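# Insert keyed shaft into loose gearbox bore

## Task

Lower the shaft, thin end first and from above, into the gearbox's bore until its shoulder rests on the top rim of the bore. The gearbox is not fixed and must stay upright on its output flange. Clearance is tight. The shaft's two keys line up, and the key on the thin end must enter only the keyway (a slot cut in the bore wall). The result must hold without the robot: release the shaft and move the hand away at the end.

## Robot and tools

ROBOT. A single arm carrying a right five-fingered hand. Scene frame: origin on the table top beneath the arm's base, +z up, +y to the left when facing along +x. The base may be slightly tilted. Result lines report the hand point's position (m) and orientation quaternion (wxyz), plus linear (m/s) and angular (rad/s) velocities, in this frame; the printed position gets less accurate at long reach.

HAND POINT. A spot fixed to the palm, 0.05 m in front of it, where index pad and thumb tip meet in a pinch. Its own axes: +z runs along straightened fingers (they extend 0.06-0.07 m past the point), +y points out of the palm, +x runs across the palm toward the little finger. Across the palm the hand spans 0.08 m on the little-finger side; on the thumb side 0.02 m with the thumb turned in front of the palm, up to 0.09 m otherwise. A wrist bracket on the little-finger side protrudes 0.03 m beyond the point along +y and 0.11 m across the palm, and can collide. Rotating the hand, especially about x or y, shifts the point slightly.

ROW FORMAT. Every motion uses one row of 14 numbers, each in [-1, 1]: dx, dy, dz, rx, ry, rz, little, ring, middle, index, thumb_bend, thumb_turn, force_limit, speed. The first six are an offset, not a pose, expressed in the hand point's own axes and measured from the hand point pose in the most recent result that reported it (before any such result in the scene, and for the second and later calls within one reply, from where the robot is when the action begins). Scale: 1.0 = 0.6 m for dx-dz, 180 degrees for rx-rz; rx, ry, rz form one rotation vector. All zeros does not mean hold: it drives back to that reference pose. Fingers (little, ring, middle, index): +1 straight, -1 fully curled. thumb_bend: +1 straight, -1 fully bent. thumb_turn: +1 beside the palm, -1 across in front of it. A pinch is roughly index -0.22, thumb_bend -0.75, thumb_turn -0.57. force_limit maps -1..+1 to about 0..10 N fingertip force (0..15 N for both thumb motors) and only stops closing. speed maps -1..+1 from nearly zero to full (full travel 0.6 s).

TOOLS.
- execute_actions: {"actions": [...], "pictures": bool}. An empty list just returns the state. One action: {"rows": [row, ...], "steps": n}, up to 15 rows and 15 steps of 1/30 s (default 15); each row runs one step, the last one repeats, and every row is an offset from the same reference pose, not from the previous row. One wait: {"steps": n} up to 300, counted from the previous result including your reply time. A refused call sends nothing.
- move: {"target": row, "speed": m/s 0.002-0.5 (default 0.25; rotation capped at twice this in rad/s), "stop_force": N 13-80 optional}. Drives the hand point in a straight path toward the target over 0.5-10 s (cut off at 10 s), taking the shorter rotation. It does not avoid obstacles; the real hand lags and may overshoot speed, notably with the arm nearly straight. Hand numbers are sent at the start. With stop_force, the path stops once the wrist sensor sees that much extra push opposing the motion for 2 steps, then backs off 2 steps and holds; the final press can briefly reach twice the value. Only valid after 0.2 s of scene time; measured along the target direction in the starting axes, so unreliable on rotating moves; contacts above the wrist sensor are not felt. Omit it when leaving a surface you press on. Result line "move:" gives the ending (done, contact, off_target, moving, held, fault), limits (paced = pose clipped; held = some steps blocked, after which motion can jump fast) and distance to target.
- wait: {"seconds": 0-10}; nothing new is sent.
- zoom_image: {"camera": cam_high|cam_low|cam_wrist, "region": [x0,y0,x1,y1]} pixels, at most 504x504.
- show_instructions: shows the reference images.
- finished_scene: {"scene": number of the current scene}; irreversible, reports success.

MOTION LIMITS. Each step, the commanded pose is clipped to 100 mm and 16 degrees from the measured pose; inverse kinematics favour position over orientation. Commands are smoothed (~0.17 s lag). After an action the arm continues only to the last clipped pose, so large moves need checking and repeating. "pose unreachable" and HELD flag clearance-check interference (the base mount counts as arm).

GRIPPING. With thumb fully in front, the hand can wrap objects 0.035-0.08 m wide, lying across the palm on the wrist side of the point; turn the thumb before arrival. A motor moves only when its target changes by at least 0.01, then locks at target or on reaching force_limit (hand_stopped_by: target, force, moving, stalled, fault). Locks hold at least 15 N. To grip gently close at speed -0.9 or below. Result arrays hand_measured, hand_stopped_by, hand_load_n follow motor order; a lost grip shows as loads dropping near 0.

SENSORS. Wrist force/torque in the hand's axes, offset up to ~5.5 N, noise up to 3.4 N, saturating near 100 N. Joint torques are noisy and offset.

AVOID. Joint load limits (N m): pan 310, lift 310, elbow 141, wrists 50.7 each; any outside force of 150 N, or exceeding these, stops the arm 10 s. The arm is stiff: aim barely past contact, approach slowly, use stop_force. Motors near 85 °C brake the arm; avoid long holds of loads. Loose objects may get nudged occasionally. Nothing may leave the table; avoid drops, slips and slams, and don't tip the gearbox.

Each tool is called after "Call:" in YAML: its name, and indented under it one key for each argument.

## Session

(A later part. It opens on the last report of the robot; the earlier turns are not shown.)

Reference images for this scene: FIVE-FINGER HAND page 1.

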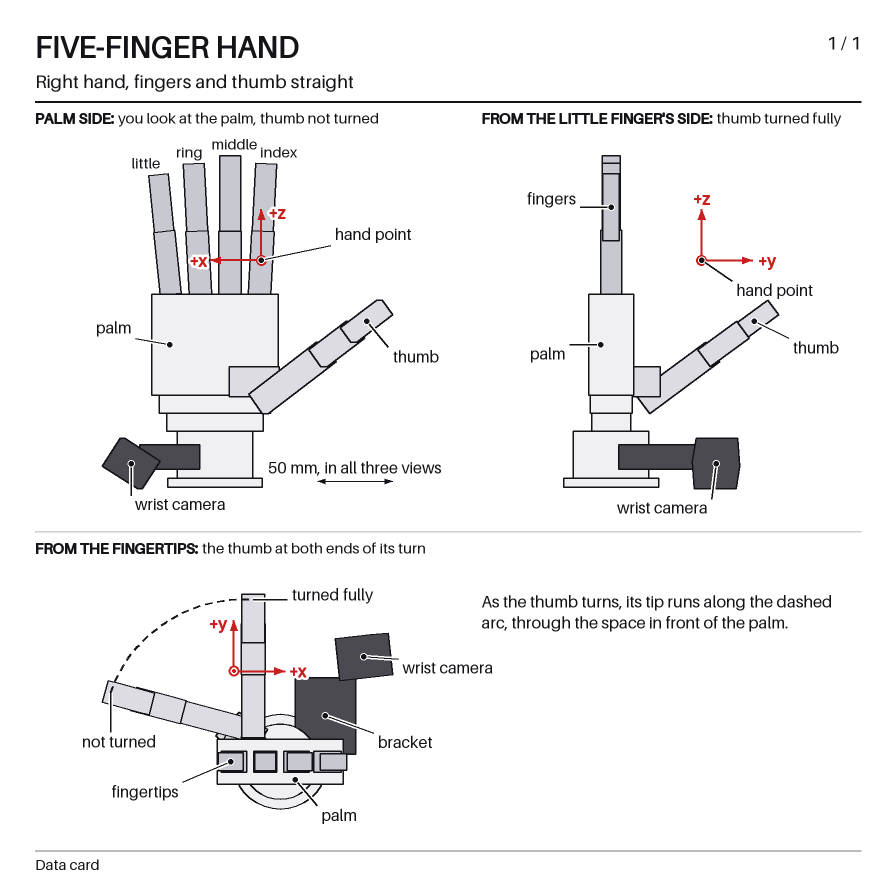

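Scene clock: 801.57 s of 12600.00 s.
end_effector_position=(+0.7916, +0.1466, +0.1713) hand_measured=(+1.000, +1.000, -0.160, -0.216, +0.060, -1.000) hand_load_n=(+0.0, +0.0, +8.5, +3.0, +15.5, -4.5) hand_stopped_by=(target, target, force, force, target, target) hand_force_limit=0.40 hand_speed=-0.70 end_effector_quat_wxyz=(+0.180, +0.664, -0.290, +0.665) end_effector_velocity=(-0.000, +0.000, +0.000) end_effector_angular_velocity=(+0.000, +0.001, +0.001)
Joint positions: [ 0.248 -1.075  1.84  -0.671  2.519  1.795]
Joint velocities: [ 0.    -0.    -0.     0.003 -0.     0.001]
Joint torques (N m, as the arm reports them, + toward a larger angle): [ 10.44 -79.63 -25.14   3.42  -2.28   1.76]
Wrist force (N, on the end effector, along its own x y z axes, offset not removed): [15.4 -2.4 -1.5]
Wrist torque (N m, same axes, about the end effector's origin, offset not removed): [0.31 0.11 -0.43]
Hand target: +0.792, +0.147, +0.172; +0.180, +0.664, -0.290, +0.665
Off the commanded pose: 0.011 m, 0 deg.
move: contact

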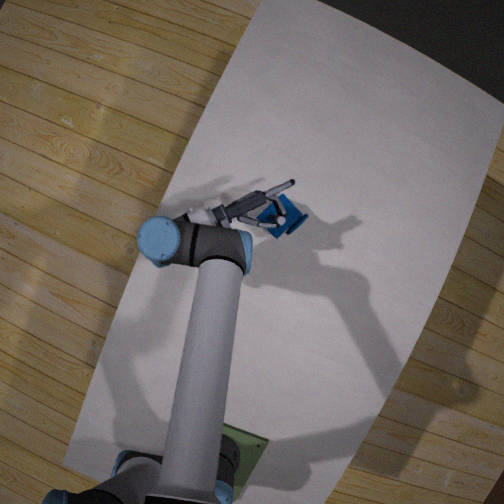

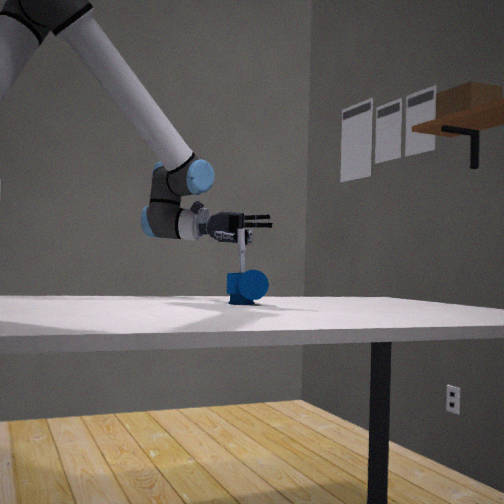

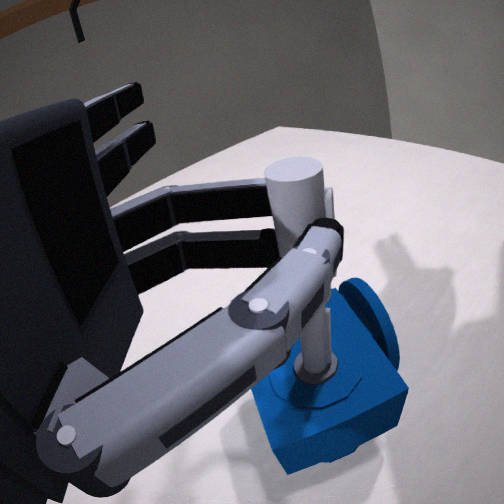

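Call:
execute_actions:
  actions:
    - {"rows":[[0.0005,0,0,0,0,0,1,1,-0.09,-0.15,0.05,-1,0.4,-0.5]],"steps":15}

Call:
zoom_image:
  camera: "cam_wrist"
  region: [250,150,400,400]

Scene clock: 808.17 s of 12600.00 s.
end_effector_position=(+0.7916, +0.1465, +0.1716) hand_measured=(+1.000, +1.000, -0.090, -0.150, +0.050, -1.000) hand_load_n=(+0.0, +0.0, +0.0, +0.0, +0.0, +0.0) hand_stopped_by=(target, target, target, target, target, target) hand_force_limit=0.40 hand_speed=-0.50 end_effector_quat_wxyz=(+0.180, +0.664, -0.290, +0.665) end_effector_velocity=(-0.001, -0.000, +0.000) end_effector_angular_velocity=(-0.000, +0.000, -0.000)
Joint positions: [ 0.248 -1.076  1.84  -0.671  2.519  1.795]
Joint velocities: [ 0.    -0.001  0.001 -0.     0.     0.   ]
Joint torques (N m, as the arm reports them, + toward a larger angle): [ -6.03 -94.95 -21.17  -2.75  -2.62  -0.35]
Wrist force (N, on the end effector, along its own x y z axes, offset not removed): [5.3 -1.6 -2.4]
Wrist torque (N m, same axes, about the end effector's origin, offset not removed): [-0.01 -0.71 0.18]
Hand target: +0.792, +0.147, +0.172; +0.180, +0.664, -0.290, +0.665
Off the commanded pose: 0.000 m, 0 deg.
Steps of this call (steps 1 to 90: nothing new was sent; then 3.10 s passed at rest; steps 91 to 105: all 15 steps of this action). Readings (end_effector_position | what the end effector reports):
91: (+0.7916, +0.1466, +0.1717) | hand_measured=(+1.000, +1.000, -0.160, -0.216, +0.060, -1.000) hand_load_n=(+0.0, +0.0, +8.5, +3.5, +15.5, -3.5) hand_stopped_by=(target, target, moving, moving, target, target) hand_force_limit=0.40 hand_speed=-0.50
92: (+0.7916, +0.1466, +0.1717) | hand_measured=(+1.000, +1.000, -0.160, -0.216, +0.060, -1.000) hand_load_n=(+0.0, +0.0, +8.5, +3.5, +15.5, -3.5) hand_stopped_by=(target, target, moving, moving, target, target) hand_force_limit=0.40 hand_speed=-0.50
94: (+0.7916, +0.1466, +0.1717) | hand_measured=(+1.000, +1.000, -0.136, -0.192, +0.058, -1.000) hand_load_n=(+0.0, +0.0, +4.5, +0.0, +6.5, +0.0) hand_stopped_by=(target, target, moving, moving, target, target) hand_force_limit=0.40 hand_speed=-0.50
98: (+0.7916, +0.1466, +0.1717) | hand_measured=(+1.000, +1.000, -0.090, -0.150, +0.050, -1.000) hand_load_n=(+0.0, +0.0, +0.0, +0.0, +0.0, +0.0) hand_stopped_by=(target, target, moving, moving, target, target) hand_force_limit=0.40 hand_speed=-0.50
105: the state above

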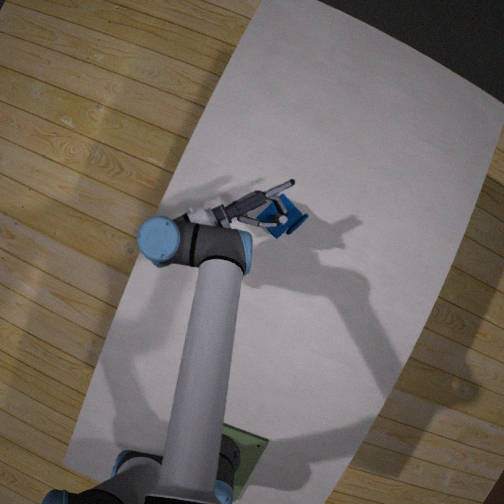

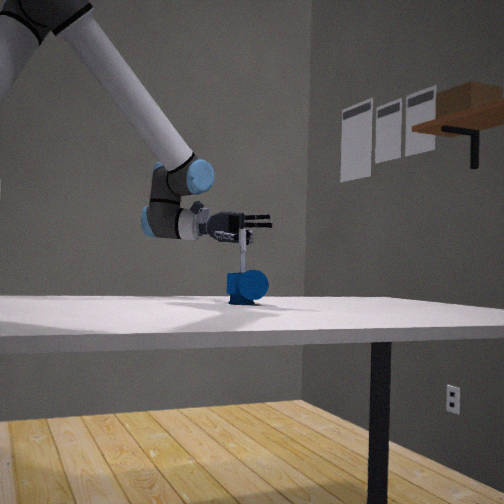

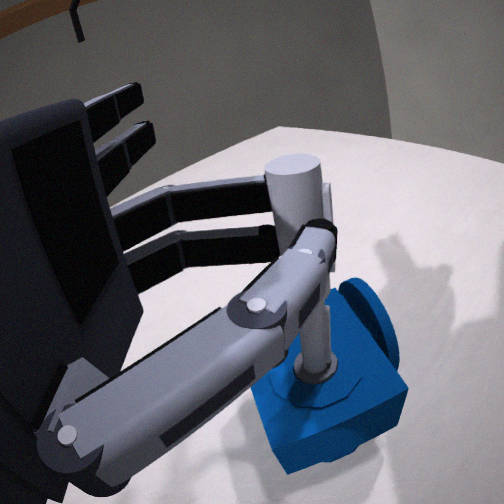

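Region (250, 150, 400, 400) of cam_wrist's 504x504 image, scaled by 2.016, with more detail than that image has; it fills the left 302 columns of this view, and the rest is white.

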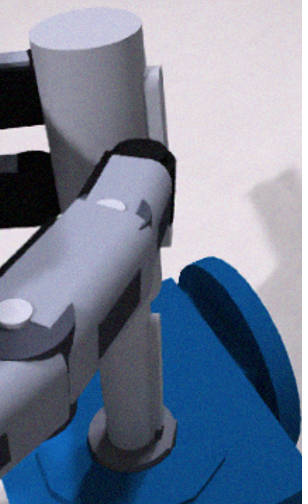

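Call:
execute_actions:
  actions: []

Call:
zoom_image:
  camera: "cam_wrist"
  region: [290,330,350,390]

Scene clock: 809.67 s of 12600.00 s.
end_effector_position=(+0.7916, +0.1465, +0.1716) hand_measured=(+1.000, +1.000, -0.090, -0.150, +0.050, -1.000) hand_load_n=(+0.0, +0.0, +0.0, +0.0, +0.0, +0.0) hand_stopped_by=(target, target, target, target, target, target) hand_force_limit=0.40 hand_speed=-0.50 end_effector_quat_wxyz=(+0.180, +0.664, -0.290, +0.665) end_effector_velocity=(+0.001, +0.001, +0.000) end_effector_angular_velocity=(+0.000, -0.001, +0.001)
Joint positions: [ 0.248 -1.076  1.84  -0.671  2.519  1.795]
Joint velocities: [ 0.     0.    -0.001 -0.001 -0.001 -0.   ]
Joint torques (N m, as the arm reports them, + toward a larger angle): [-17.42 -92.02 -23.72  -2.76  -2.28  -0.74]
Wrist force (N, on the end effector, along its own x y z axes, offset not removed): [3.6 -0.3 -3.5]
Wrist torque (N m, same axes, about the end effector's origin, offset not removed): [0.28 -0.52 -0.04]
Hand target: +0.792, +0.147, +0.172; +0.180, +0.664, -0.290, +0.665
Off the commanded pose: 0.000 m, 0 deg.
Steps of this call (steps 1 to 45: nothing new was sent). Readings (end_effector_position | what the end effector reports):
1: (+0.7916, +0.1465, +0.1716) | hand_measured=(+1.000, +1.000, -0.090, -0.150, +0.050, -1.000) hand_load_n=(+0.0, +0.0, +0.0, +0.0, +0.0, +0.0) hand_stopped_by=(target, target, target, target, target, target) hand_force_limit=0.40 hand_speed=-0.50
2: (+0.7916, +0.1465, +0.1716) | hand_measured=(+1.000, +1.000, -0.090, -0.150, +0.050, -1.000) hand_load_n=(+0.0, +0.0, +0.0, +0.0, +0.0, +0.0) hand_stopped_by=(target, target, target, target, target, target) hand_force_limit=0.40 hand_speed=-0.50
4: (+0.7916, +0.1466, +0.1716) | hand_measured=(+1.000, +1.000, -0.090, -0.150, +0.050, -1.000) hand_load_n=(+0.0, +0.0, +0.0, +0.0, +0.0, +0.0) hand_stopped_by=(target, target, target, target, target, target) hand_force_limit=0.40 hand_speed=-0.50
8: (+0.7916, +0.1466, +0.1716) | hand_measured=(+1.000, +1.000, -0.090, -0.150, +0.050, -1.000) hand_load_n=(+0.0, +0.0, +0.0, +0.0, +0.0, +0.0) hand_stopped_by=(target, target, target, target, target, target) hand_force_limit=0.40 hand_speed=-0.50
45: the state above

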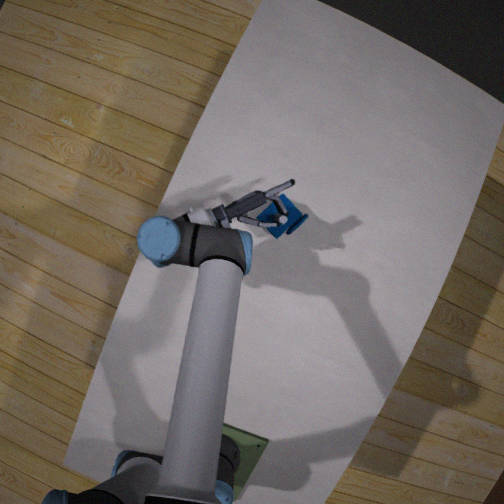

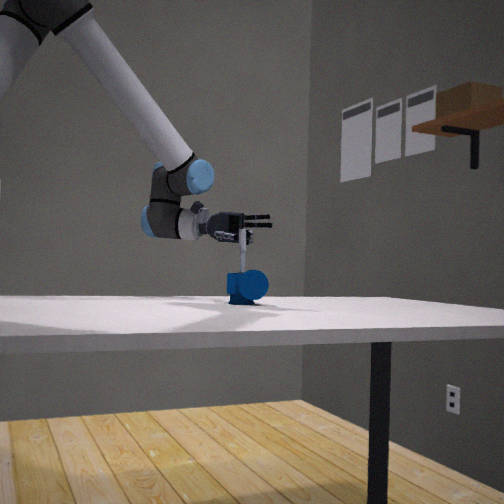

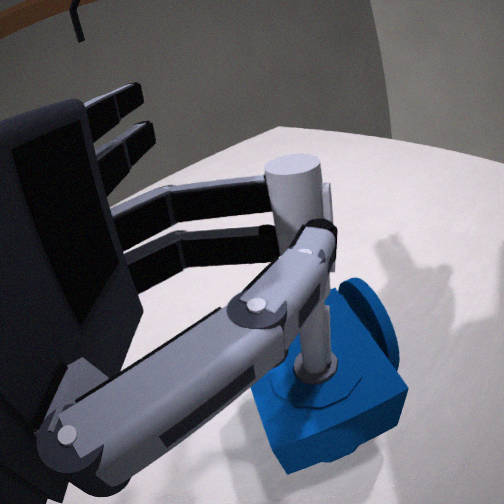

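Region (290, 330, 350, 390) of cam_wrist's 504x504 image, scaled by 8.400, with more detail than that image has.

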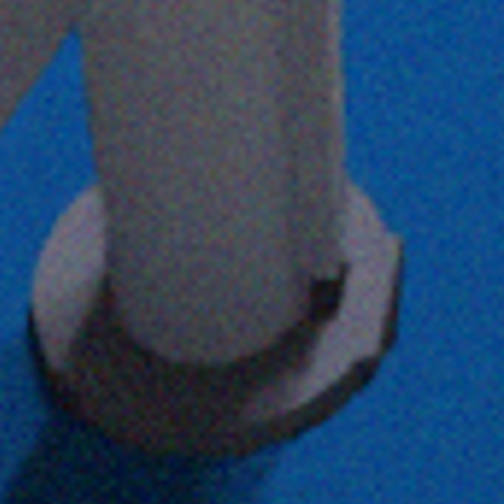

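Call:
move:
  target: [0,0,0,0,0,0,1,1,-0.68,-0.62,0.05,-1,0.4,-0.7]
  speed: 0.01

Call:
move:
  target: [0.0006,-0.0016,0.0048,-0.0549,0.0081,0.0028,1,1,-0.68,-0.62,0.05,-1,0.4,-0.7]
  speed: 0.015

Call:
zoom_image:
  camera: "cam_wrist"
  region: [280,310,370,400]

Scene clock: 816.53 s of 12600.00 s.
end_effector_position=(+0.7916, +0.1465, +0.1716) hand_measured=(+1.000, +1.000, -0.136, -0.230, +0.054, -1.000) hand_load_n=(+0.0, +0.0, +1.5, +5.5, +7.0, +1.0) hand_stopped_by=(target, target, force, force, target, target) hand_force_limit=0.40 hand_speed=-0.70 end_effector_quat_wxyz=(+0.180, +0.664, -0.290, +0.665) end_effector_velocity=(+0.000, -0.000, +0.001) end_effector_angular_velocity=(+0.000, -0.002, -0.000)
Joint positions: [ 0.248 -1.076  1.84  -0.671  2.519  1.795]
Joint velocities: [-0.    -0.001 -0.    -0.001  0.    -0.   ]
Joint torques (N m, as the arm reports them, + toward a larger angle): [-18.93 -90.81 -22.73  -1.54  -0.31  -2.88]
Wrist force (N, on the end effector, along its own x y z axes, offset not removed): [-3.2 -0.2 -2.2]
Wrist torque (N m, same axes, about the end effector's origin, offset not removed): [0.34 0.85 -0.23]
Hand target: +0.792, +0.147, +0.172; +0.180, +0.664, -0.290, +0.665
Off the commanded pose: 0.000 m, 0 deg.
After step 90, 3.17 s passed at rest.
move: done

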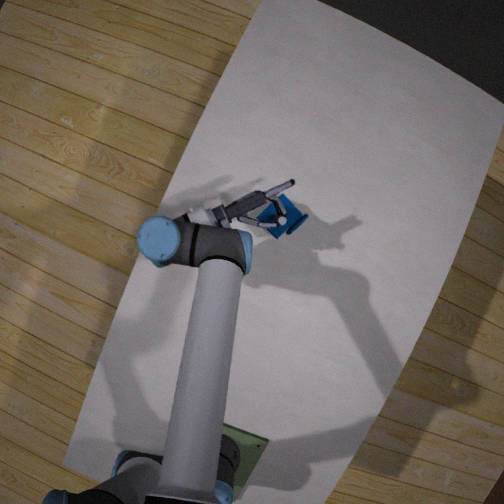

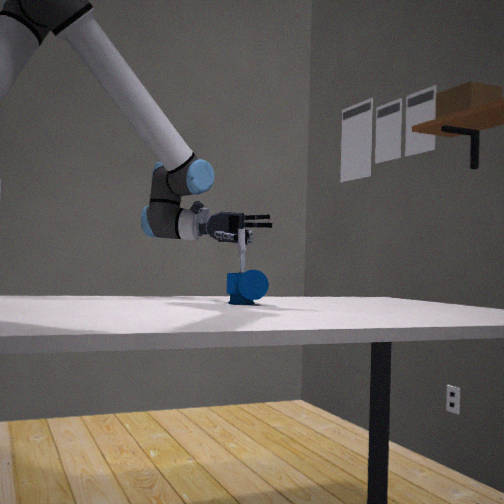

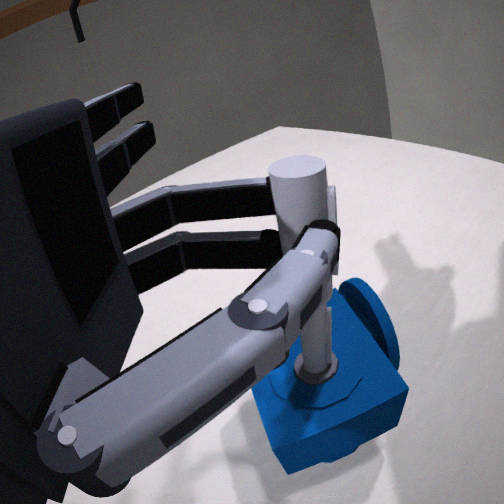

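Scene clock: 822.57 s of 12600.00 s.
end_effector_position=(+0.7944, +0.1454, +0.1719) hand_measured=(+1.000, +1.000, -0.136, -0.230, +0.054, -1.000) hand_load_n=(+0.0, +0.0, +2.0, +0.0, +3.0, +0.5) hand_stopped_by=(target, target, force, force, target, target) hand_force_limit=0.40 hand_speed=-0.70 end_effector_quat_wxyz=(+0.237, +0.637, -0.347, +0.646) end_effector_velocity=(+0.000, -0.001, +0.000) end_effector_angular_velocity=(-0.001, +0.002, -0.008)
Joint positions: [ 0.266 -1.008  1.723 -0.584  2.709  1.838]
Joint velocities: [-0.     0.003 -0.006  0.007  0.008  0.002]
Joint torques (N m, as the arm reports them, + toward a larger angle): [ 16.48 -64.45 -45.77   1.86   3.81   2.97]
Wrist force (N, on the end effector, along its own x y z axes, offset not removed): [-7.1 1.2 -7.3]
Wrist torque (N m, same axes, about the end effector's origin, offset not removed): [0.78 0.81 -0.26]
Hand target: +0.794, +0.145, +0.172; +0.237, +0.637, -0.347, +0.646
Off the commanded pose: 0.000 m, 0 deg.
move: done

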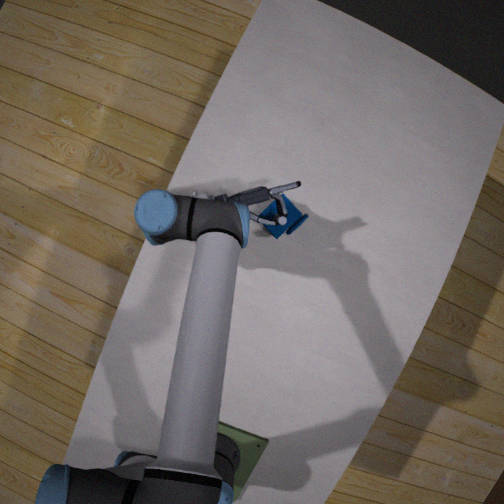

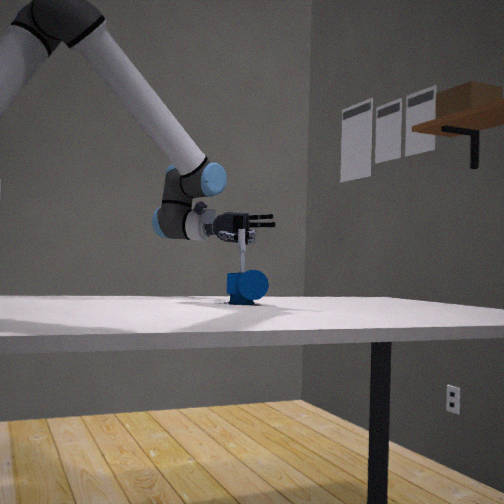

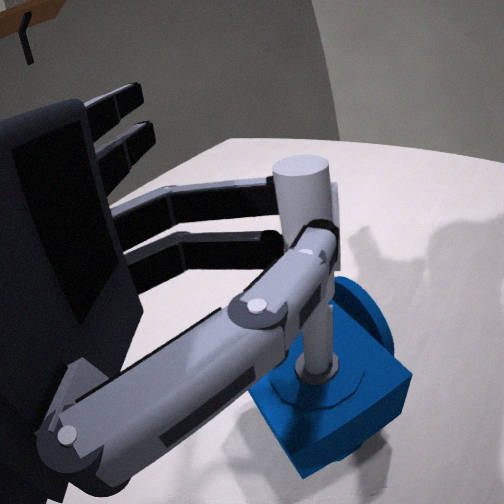

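Region (280, 310, 370, 400) of cam_wrist's 504x504 image, scaled by 5.600, with more detail than that image has.

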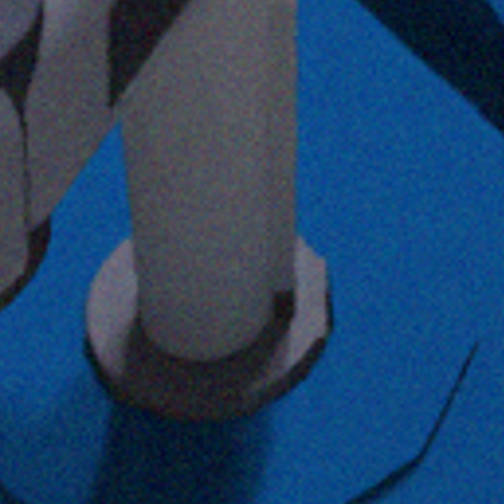

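Call:
move:
  target: [0,0.0009,-0.0072,0.0823,-0.0122,-0.0042,1,1,-0.02,-0.08,0.05,-1,0.4,-0.3]
  speed: 0.02

Call:
zoom_image:
  camera: "cam_wrist"
  region: [250,140,400,400]

Scene clock: 833.33 s of 12600.00 s.
end_effector_position=(+0.7911, +0.1483, +0.1722) hand_measured=(+1.000, +1.000, -0.020, -0.080, +0.050, -1.000) hand_load_n=(+0.0, +0.0, +0.0, +0.0, +0.0, +0.0) hand_stopped_by=(target, target, target, target, target, target) hand_force_limit=0.40 hand_speed=-0.30 end_effector_quat_wxyz=(+0.151, +0.676, -0.261, +0.672) end_effector_velocity=(+0.001, -0.000, -0.000) end_effector_angular_velocity=(+0.000, -0.001, +0.010)
Joint positions: [ 0.235 -1.106  1.89  -0.702  2.419  1.781]
Joint velocities: [-0.003 -0.002  0.004 -0.005 -0.013 -0.002]
Joint torques (N m, as the arm reports them, + toward a larger angle): [-19.16 -91.56 -20.99  -2.96  -2.67  -4.1 ]
Wrist force (N, on the end effector, along its own x y z axes, offset not removed): [-6.1 2.8 -3.2]
Wrist torque (N m, same axes, about the end effector's origin, offset not removed): [0.47 1.03 -0.38]
Hand target: +0.791, +0.148, +0.172; +0.151, +0.676, -0.261, +0.672
Off the commanded pose: 0.000 m, 0 deg.
After step 90, 0.97 s passed at rest.
move: done

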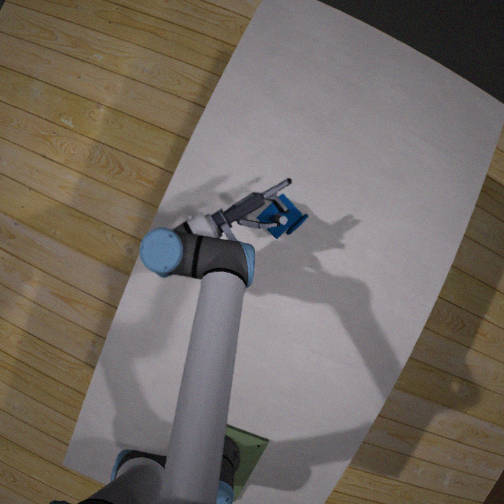

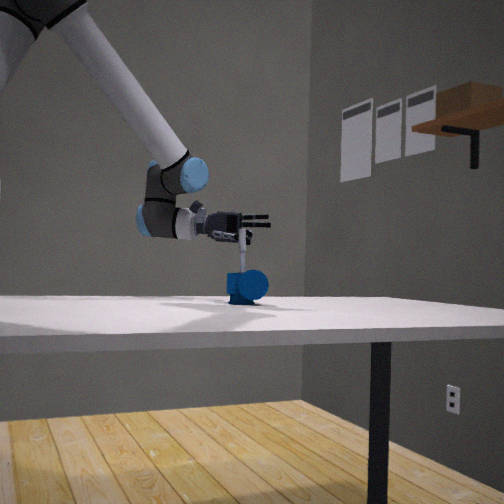

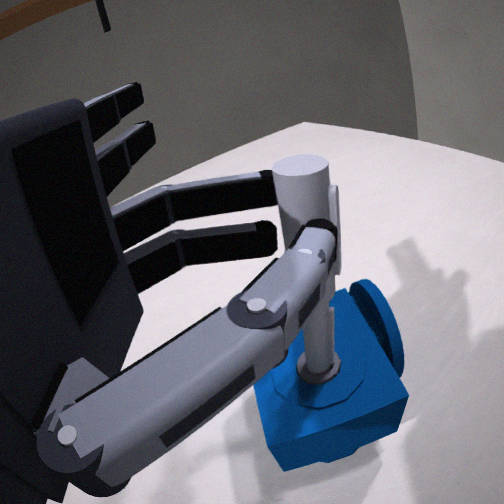

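Region (250, 140, 400, 400) of cam_wrist's 504x504 image, scaled by 1.938, with more detail than that image has; it fills the left 291 columns of this view, and the rest is white.

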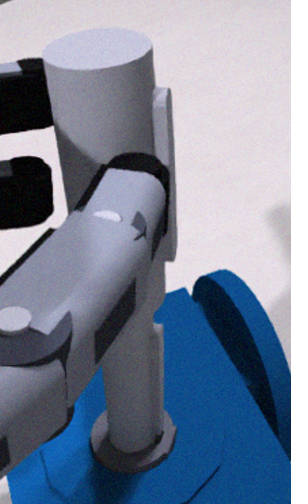

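Call:
zoom_image:
  camera: "cam_wrist"
  region: [285,315,355,385]

Call:
zoom_image:
  camera: "cam_high"
  region: [250,185,320,255]

Region (285, 315, 355, 385) of cam_wrist's 504x504 image, scaled by 7.200, with more detail than that image has.

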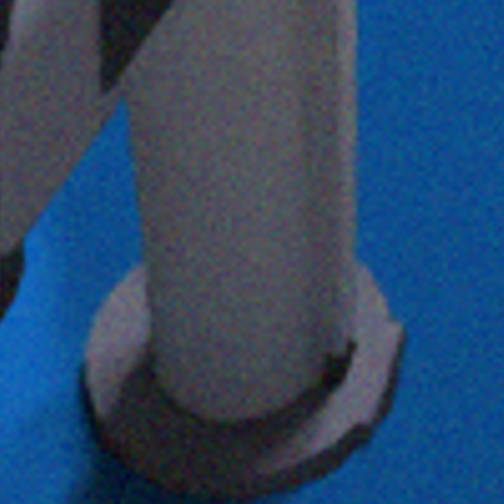

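Region (250, 185, 320, 255) of cam_high's 504x504 image, scaled by 7.200, with more detail than that image has.

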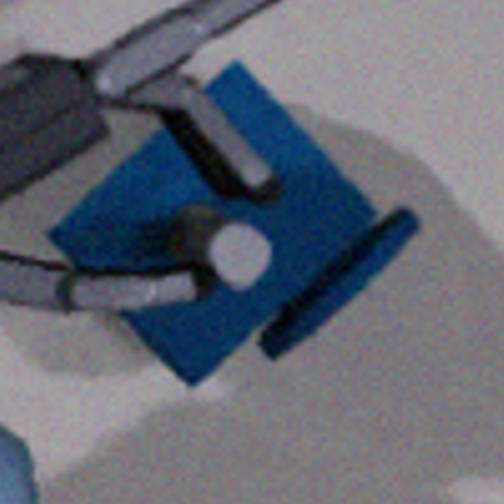

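Call:
execute_actions:
  actions:
    - {"rows":[[0,0,0,0,0,0,1,1,0.4,0.4,0.7,-1,0.4,0.0]],"steps":15}

Scene clock: 869.90 s of 12600.00 s.
end_effector_position=(+0.7912, +0.1482, +0.1722) hand_measured=(+1.000, +1.000, +0.400, +0.400, +0.468, -1.000) hand_load_n=(+0.0, +0.0, +0.0, +0.0, +0.0, +0.0) hand_stopped_by=(target, target, target, target, moving, target) hand_force_limit=0.40 hand_speed=0.00 end_effector_quat_wxyz=(+0.151, +0.676, -0.261, +0.672) end_effector_velocity=(+0.000, +0.000, +0.001) end_effector_angular_velocity=(+0.001, -0.002, -0.002)
Joint positions: [ 0.235 -1.106  1.89  -0.702  2.419  1.781]
Joint velocities: [ 0.    -0.    -0.001  0.     0.002  0.001]
Joint torques (N m, as the arm reports them, + toward a larger angle): [ 16.97 -53.68 -43.05   1.49   3.39   3.17]
Wrist force (N, on the end effector, along its own x y z axes, offset not removed): [1.7 -3.8 -5.2]
Wrist torque (N m, same axes, about the end effector's origin, offset not removed): [-0.37 -0.07 -0.13]
Hand target: +0.791, +0.148, +0.172; +0.151, +0.676, -0.261, +0.672
Off the commanded pose: 0.000 m, 0 deg.
Steps of this call (steps 1 to 90: nothing new was sent; then 33.07 s passed at rest; steps 91 to 105: all 15 steps of this action). Readings (end_effector_position | what the end effector reports):
91: (+0.7911, +0.1483, +0.1722) | hand_measured=(+1.000, +1.000, -0.020, -0.080, +0.050, -1.000) hand_load_n=(+0.0, +0.0, +0.0, +0.0, +0.0, +0.0) hand_stopped_by=(target, target, moving, moving, moving, target) hand_force_limit=0.40 hand_speed=0.00
92: (+0.7911, +0.1483, +0.1722) | hand_measured=(+1.000, +1.000, -0.020, -0.080, +0.050, -1.000) hand_load_n=(+0.0, +0.0, +0.0, +0.0, +0.0, +0.0) hand_stopped_by=(target, target, moving, moving, moving, target) hand_force_limit=0.40 hand_speed=0.00
94: (+0.7911, +0.1482, +0.1722) | hand_measured=(+1.000, +1.000, +0.030, -0.030, +0.082, -1.000) hand_load_n=(+0.0, +0.0, +0.0, +0.0, +0.0, +0.0) hand_stopped_by=(target, target, moving, moving, moving, target) hand_force_limit=0.40 hand_speed=0.00
98: (+0.7911, +0.1482, +0.1723) | hand_measured=(+1.000, +1.000, +0.252, +0.192, +0.222, -1.000) hand_load_n=(+0.0, +0.0, +0.0, +0.0, +0.0, +0.0) hand_stopped_by=(target, target, moving, moving, moving, target) hand_force_limit=0.40 hand_speed=0.00
105: the state above

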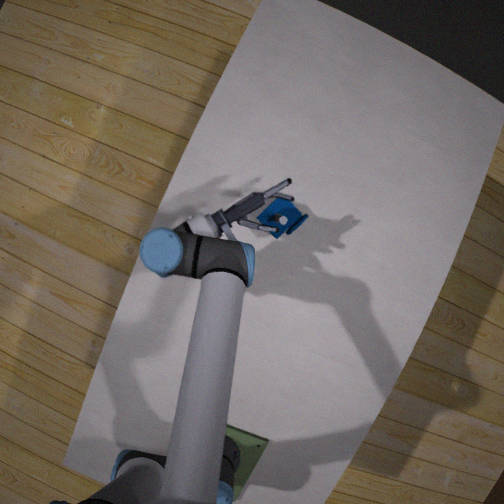

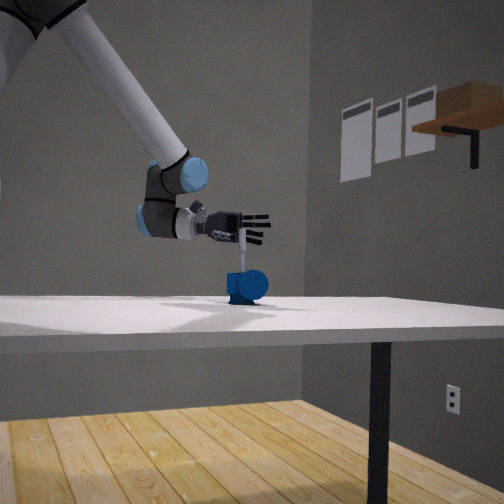

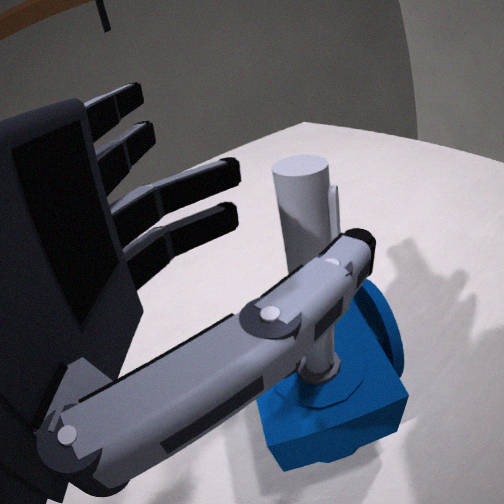

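Call:
move:
  target: [0,0.0147,-0.0188,0.247,-0.0365,-0.0128,1,1,0.4,0.4,0.7,-1,0.4,0.0]
  speed: 0.1

Call:
zoom_image:
  camera: "cam_wrist"
  region: [270,310,380,420]

Scene clock: 876.27 s of 12600.00 s.
end_effector_position=(+0.7767, +0.1472, +0.1717) hand_measured=(+1.000, +1.000, +0.400, +0.400, +0.700, -1.000) hand_load_n=(+0.0, +0.0, +0.0, +0.0, +0.0, +0.0) hand_stopped_by=(target, target, target, target, target, target) hand_force_limit=0.40 hand_speed=0.00 end_effector_quat_wxyz=(-0.117, +0.724, +0.017, +0.679) end_effector_velocity=(+0.001, +0.000, +0.000) end_effector_angular_velocity=(+0.002, +0.000, +0.015)
Joint positions: [-0.074 -1.319  2.226 -0.854  1.328  1.707]
Joint velocities: [-0.007 -0.001  0.     0.    -0.023  0.   ]
Joint torques (N m, as the arm reports them, + toward a larger angle): [-18.27 -68.73 -18.42  -3.72  -3.47  -3.92]
Wrist force (N, on the end effector, along its own x y z axes, offset not removed): [-1.2 -2.8 -8.0]
Wrist torque (N m, same axes, about the end effector's origin, offset not removed): [0.15 0.52 -0.52]
Hand target: +0.777, +0.147, +0.172; -0.117, +0.724, +0.018, +0.679
Off the commanded pose: 0.000 m, 0 deg.
move: done

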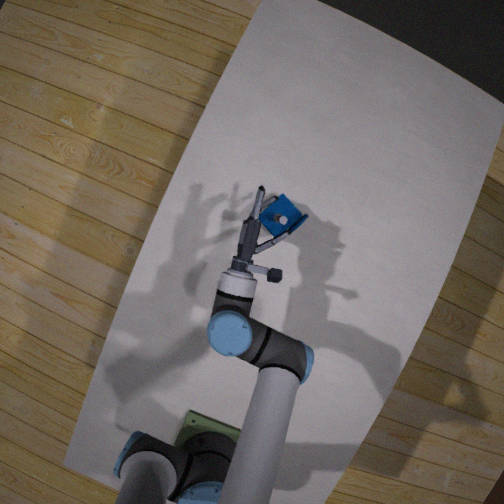

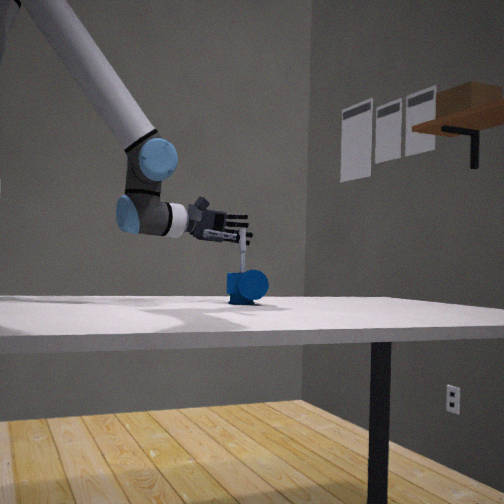

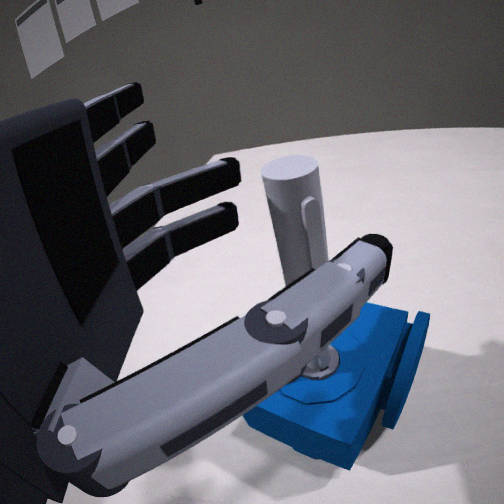

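Region (270, 310, 380, 420) of cam_wrist's 504x504 image, scaled by 4.582, with more detail than that image has.

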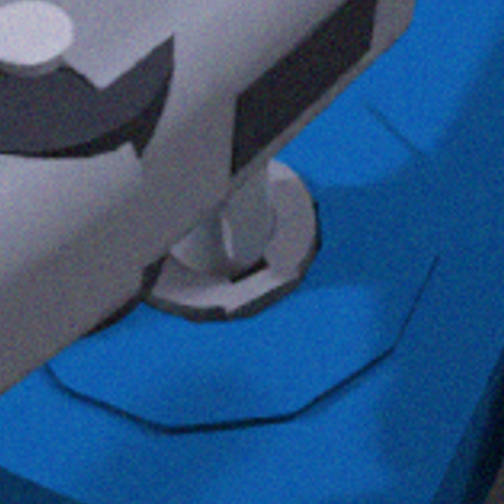

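Call:
zoom_image:
  camera: "cam_wrist"
  region: [300,340,345,385]

Region (300, 340, 345, 385) of cam_wrist's 504x504 image, scaled by 11.200, with more detail than that image has.

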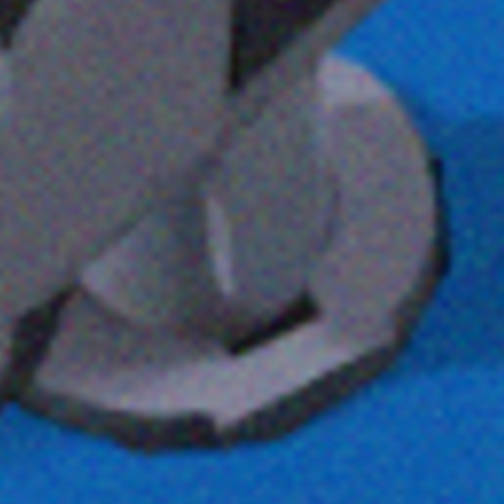

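Call:
move:
  target: [0,0,0,0,0,0,1,1,-0.12,-0.18,0.4,-1,-0.6,-0.5]
  speed: 0.01

Call:
move:
  target: [0,0,0,0,0,0,1,1,-0.12,-0.18,-0.1,-1,-0.5,-0.7]
  speed: 0.01

Call:
zoom_image:
  camera: "cam_wrist"
  region: [250,140,400,400]

Scene clock: 895.63 s of 12600.00 s.
end_effector_position=(+0.7767, +0.1472, +0.1718) hand_measured=(+1.000, +1.000, -0.120, -0.180, +0.400, -1.000) hand_load_n=(+0.0, +0.0, +0.0, +0.0, +0.0, +0.0) hand_stopped_by=(target, target, target, target, target, target) hand_force_limit=-0.60 hand_speed=-0.50 end_effector_quat_wxyz=(-0.117, +0.724, +0.017, +0.679) end_effector_velocity=(-0.000, -0.001, -0.001) end_effector_angular_velocity=(+0.000, +0.002, -0.003)
Joint positions: [-0.074 -1.319  2.226 -0.854  1.328  1.707]
Joint velocities: [-0.001  0.001  0.001  0.     0.002  0.   ]
Joint torques (N m, as the arm reports them, + toward a larger angle): [ 17.02 -33.   -40.16  -1.44   3.59   3.15]
Wrist force (N, on the end effector, along its own x y z axes, offset not removed): [-1.6 -0.6 -4.7]
Wrist torque (N m, same axes, about the end effector's origin, offset not removed): [0.36 0.62 -0.05]
Hand target: +0.777, +0.147, +0.172; -0.117, +0.724, +0.017, +0.679
Off the commanded pose: 0.000 m, 0 deg.
After step 90, 15.40 s passed at rest.
move: done

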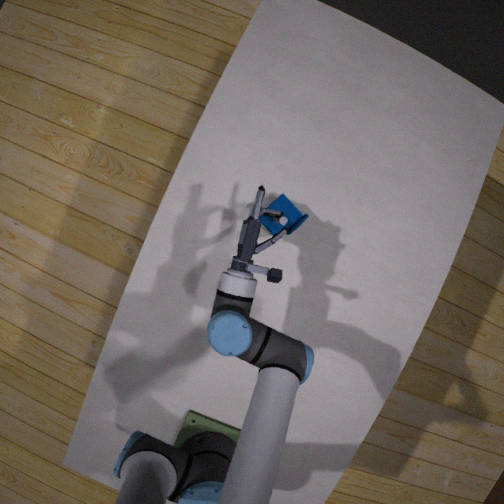

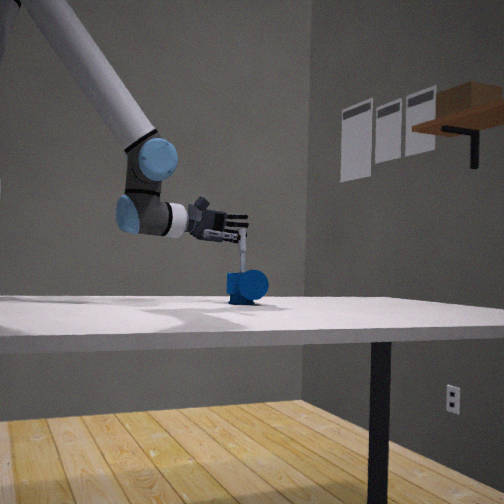

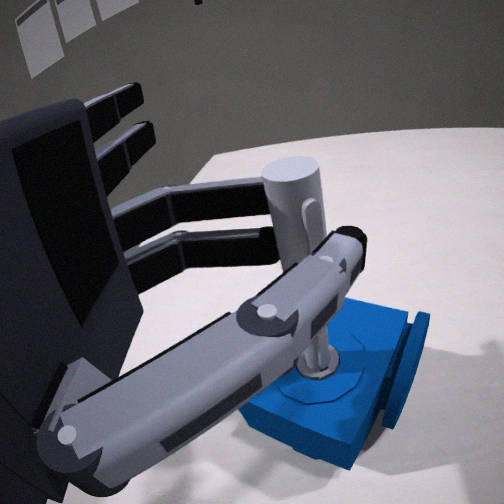

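Scene clock: 896.73 s of 12600.00 s.
end_effector_position=(+0.7767, +0.1472, +0.1718) hand_measured=(+1.000, +1.000, -0.120, -0.180, +0.144, -1.000) hand_load_n=(+0.0, +0.0, +1.0, +1.0, +4.0, +0.5) hand_stopped_by=(target, target, target, target, force, target) hand_force_limit=-0.50 hand_speed=-0.70 end_effector_quat_wxyz=(-0.117, +0.724, +0.017, +0.679) end_effector_velocity=(+0.000, +0.000, +0.002) end_effector_angular_velocity=(-0.000, -0.002, +0.000)
Joint positions: [-0.074 -1.319  2.226 -0.854  1.328  1.707]
Joint velocities: [ 0.    -0.002 -0.001  0.    -0.    -0.   ]
Joint torques (N m, as the arm reports them, + toward a larger angle): [ 12.9  -39.84 -38.41  -0.67   2.93   3.35]
Wrist force (N, on the end effector, along its own x y z axes, offset not removed): [-1.8 1.9 -4.2]
Wrist torque (N m, same axes, about the end effector's origin, offset not removed): [0.91 0.64 -0.19]
Hand target: +0.777, +0.147, +0.172; -0.117, +0.724, +0.017, +0.679
Off the commanded pose: 0.000 m, 0 deg.
move: done

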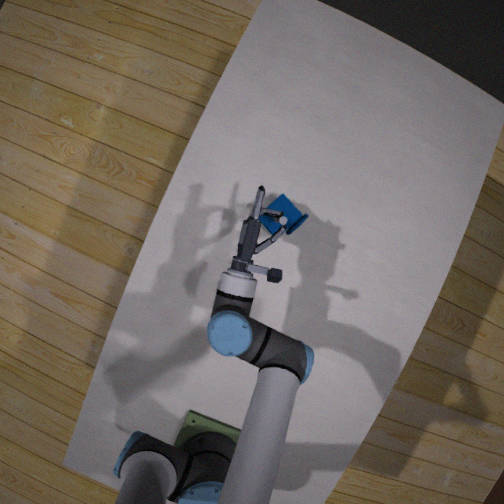

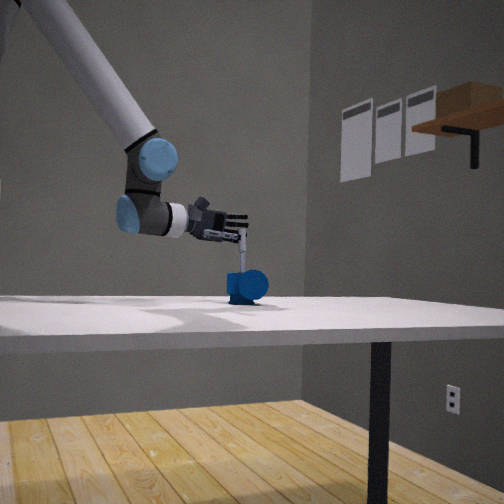

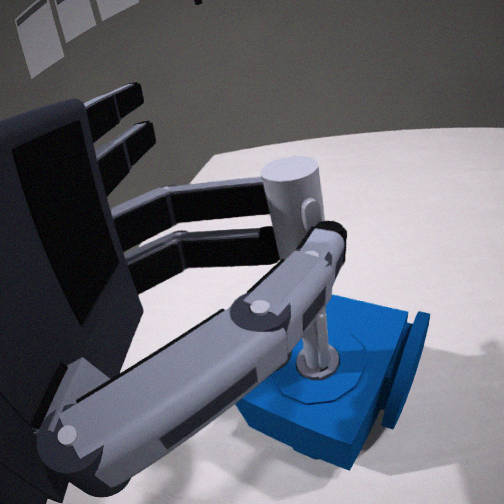

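Region (250, 140, 400, 400) of cam_wrist's 504x504 image, scaled by 1.938, with more detail than that image has; it fills the left 291 columns of this view, and the rest is white.

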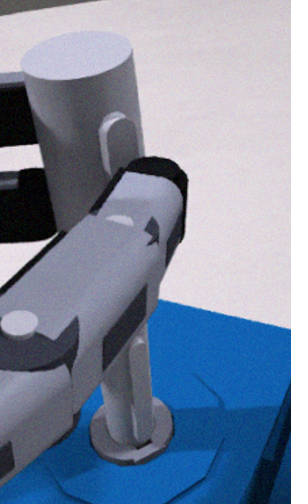

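Call:
zoom_image:
  camera: "cam_wrist"
  region: [295,330,345,380]

Region (295, 330, 345, 380) of cam_wrist's 504x504 image, scaled by 10.080, with more detail than that image has.

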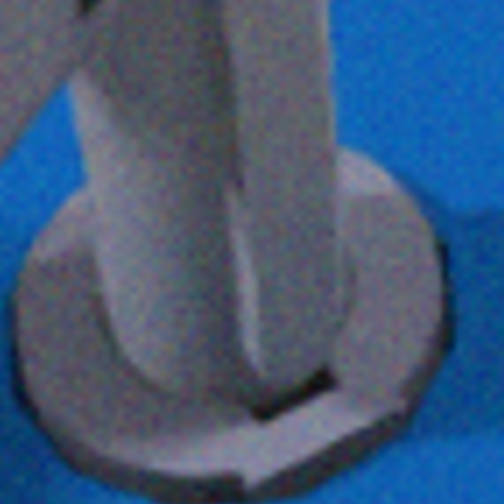

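Call:
move:
  target: [0,0,0,0,0,0,1,1,-0.12,-0.18,-0.2,-1,0.0,-0.8]
  speed: 0.01

Call:
zoom_image:
  camera: "cam_wrist"
  region: [295,330,345,380]

Scene clock: 901.67 s of 12600.00 s.
end_effector_position=(+0.7767, +0.1472, +0.1718) hand_measured=(+1.000, +1.000, -0.120, -0.180, +0.114, -1.000) hand_load_n=(+0.0, +0.0, +3.0, +2.5, +7.0, +0.5) hand_stopped_by=(target, target, target, target, force, target) hand_force_limit=0.00 hand_speed=-0.80 end_effector_quat_wxyz=(-0.117, +0.724, +0.017, +0.679) end_effector_velocity=(+0.001, +0.001, +0.000) end_effector_angular_velocity=(+0.001, -0.001, +0.001)
Joint positions: [-0.074 -1.319  2.226 -0.854  1.328  1.707]
Joint velocities: [ 0.001  0.    -0.001 -0.     0.     0.001]
Joint torques (N m, as the arm reports them, + toward a larger angle): [ 11.41 -54.04 -34.33  -0.83   1.     3.51]
Wrist force (N, on the end effector, along its own x y z axes, offset not removed): [-1.3 0.3 -3.0]
Wrist torque (N m, same axes, about the end effector's origin, offset not removed): [0.38 0.34 -0.20]
Hand target: +0.777, +0.147, +0.172; -0.117, +0.724, +0.017, +0.679
Off the commanded pose: 0.000 m, 0 deg.
After step 90, 1.23 s passed at rest.
move: done

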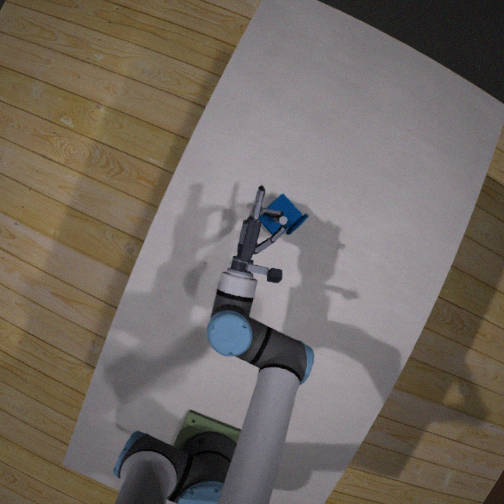

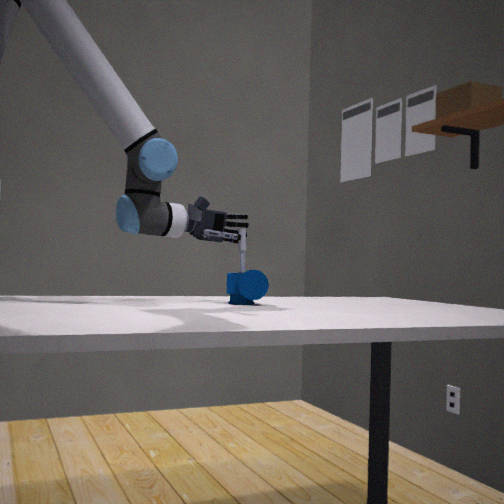

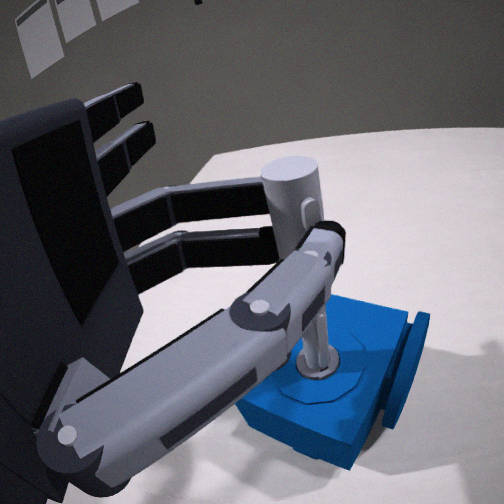

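Region (295, 330, 345, 380) of cam_wrist's 504x504 image, scaled by 10.080, with more detail than that image has.

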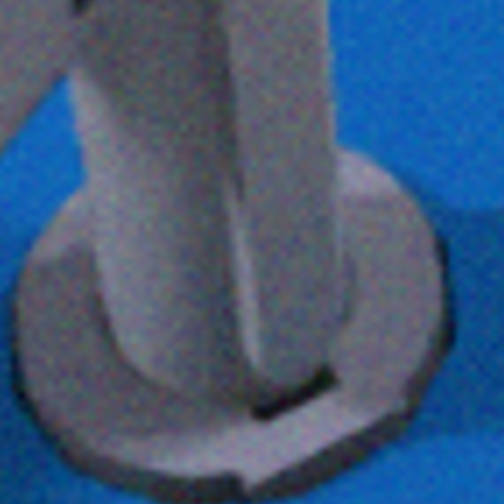

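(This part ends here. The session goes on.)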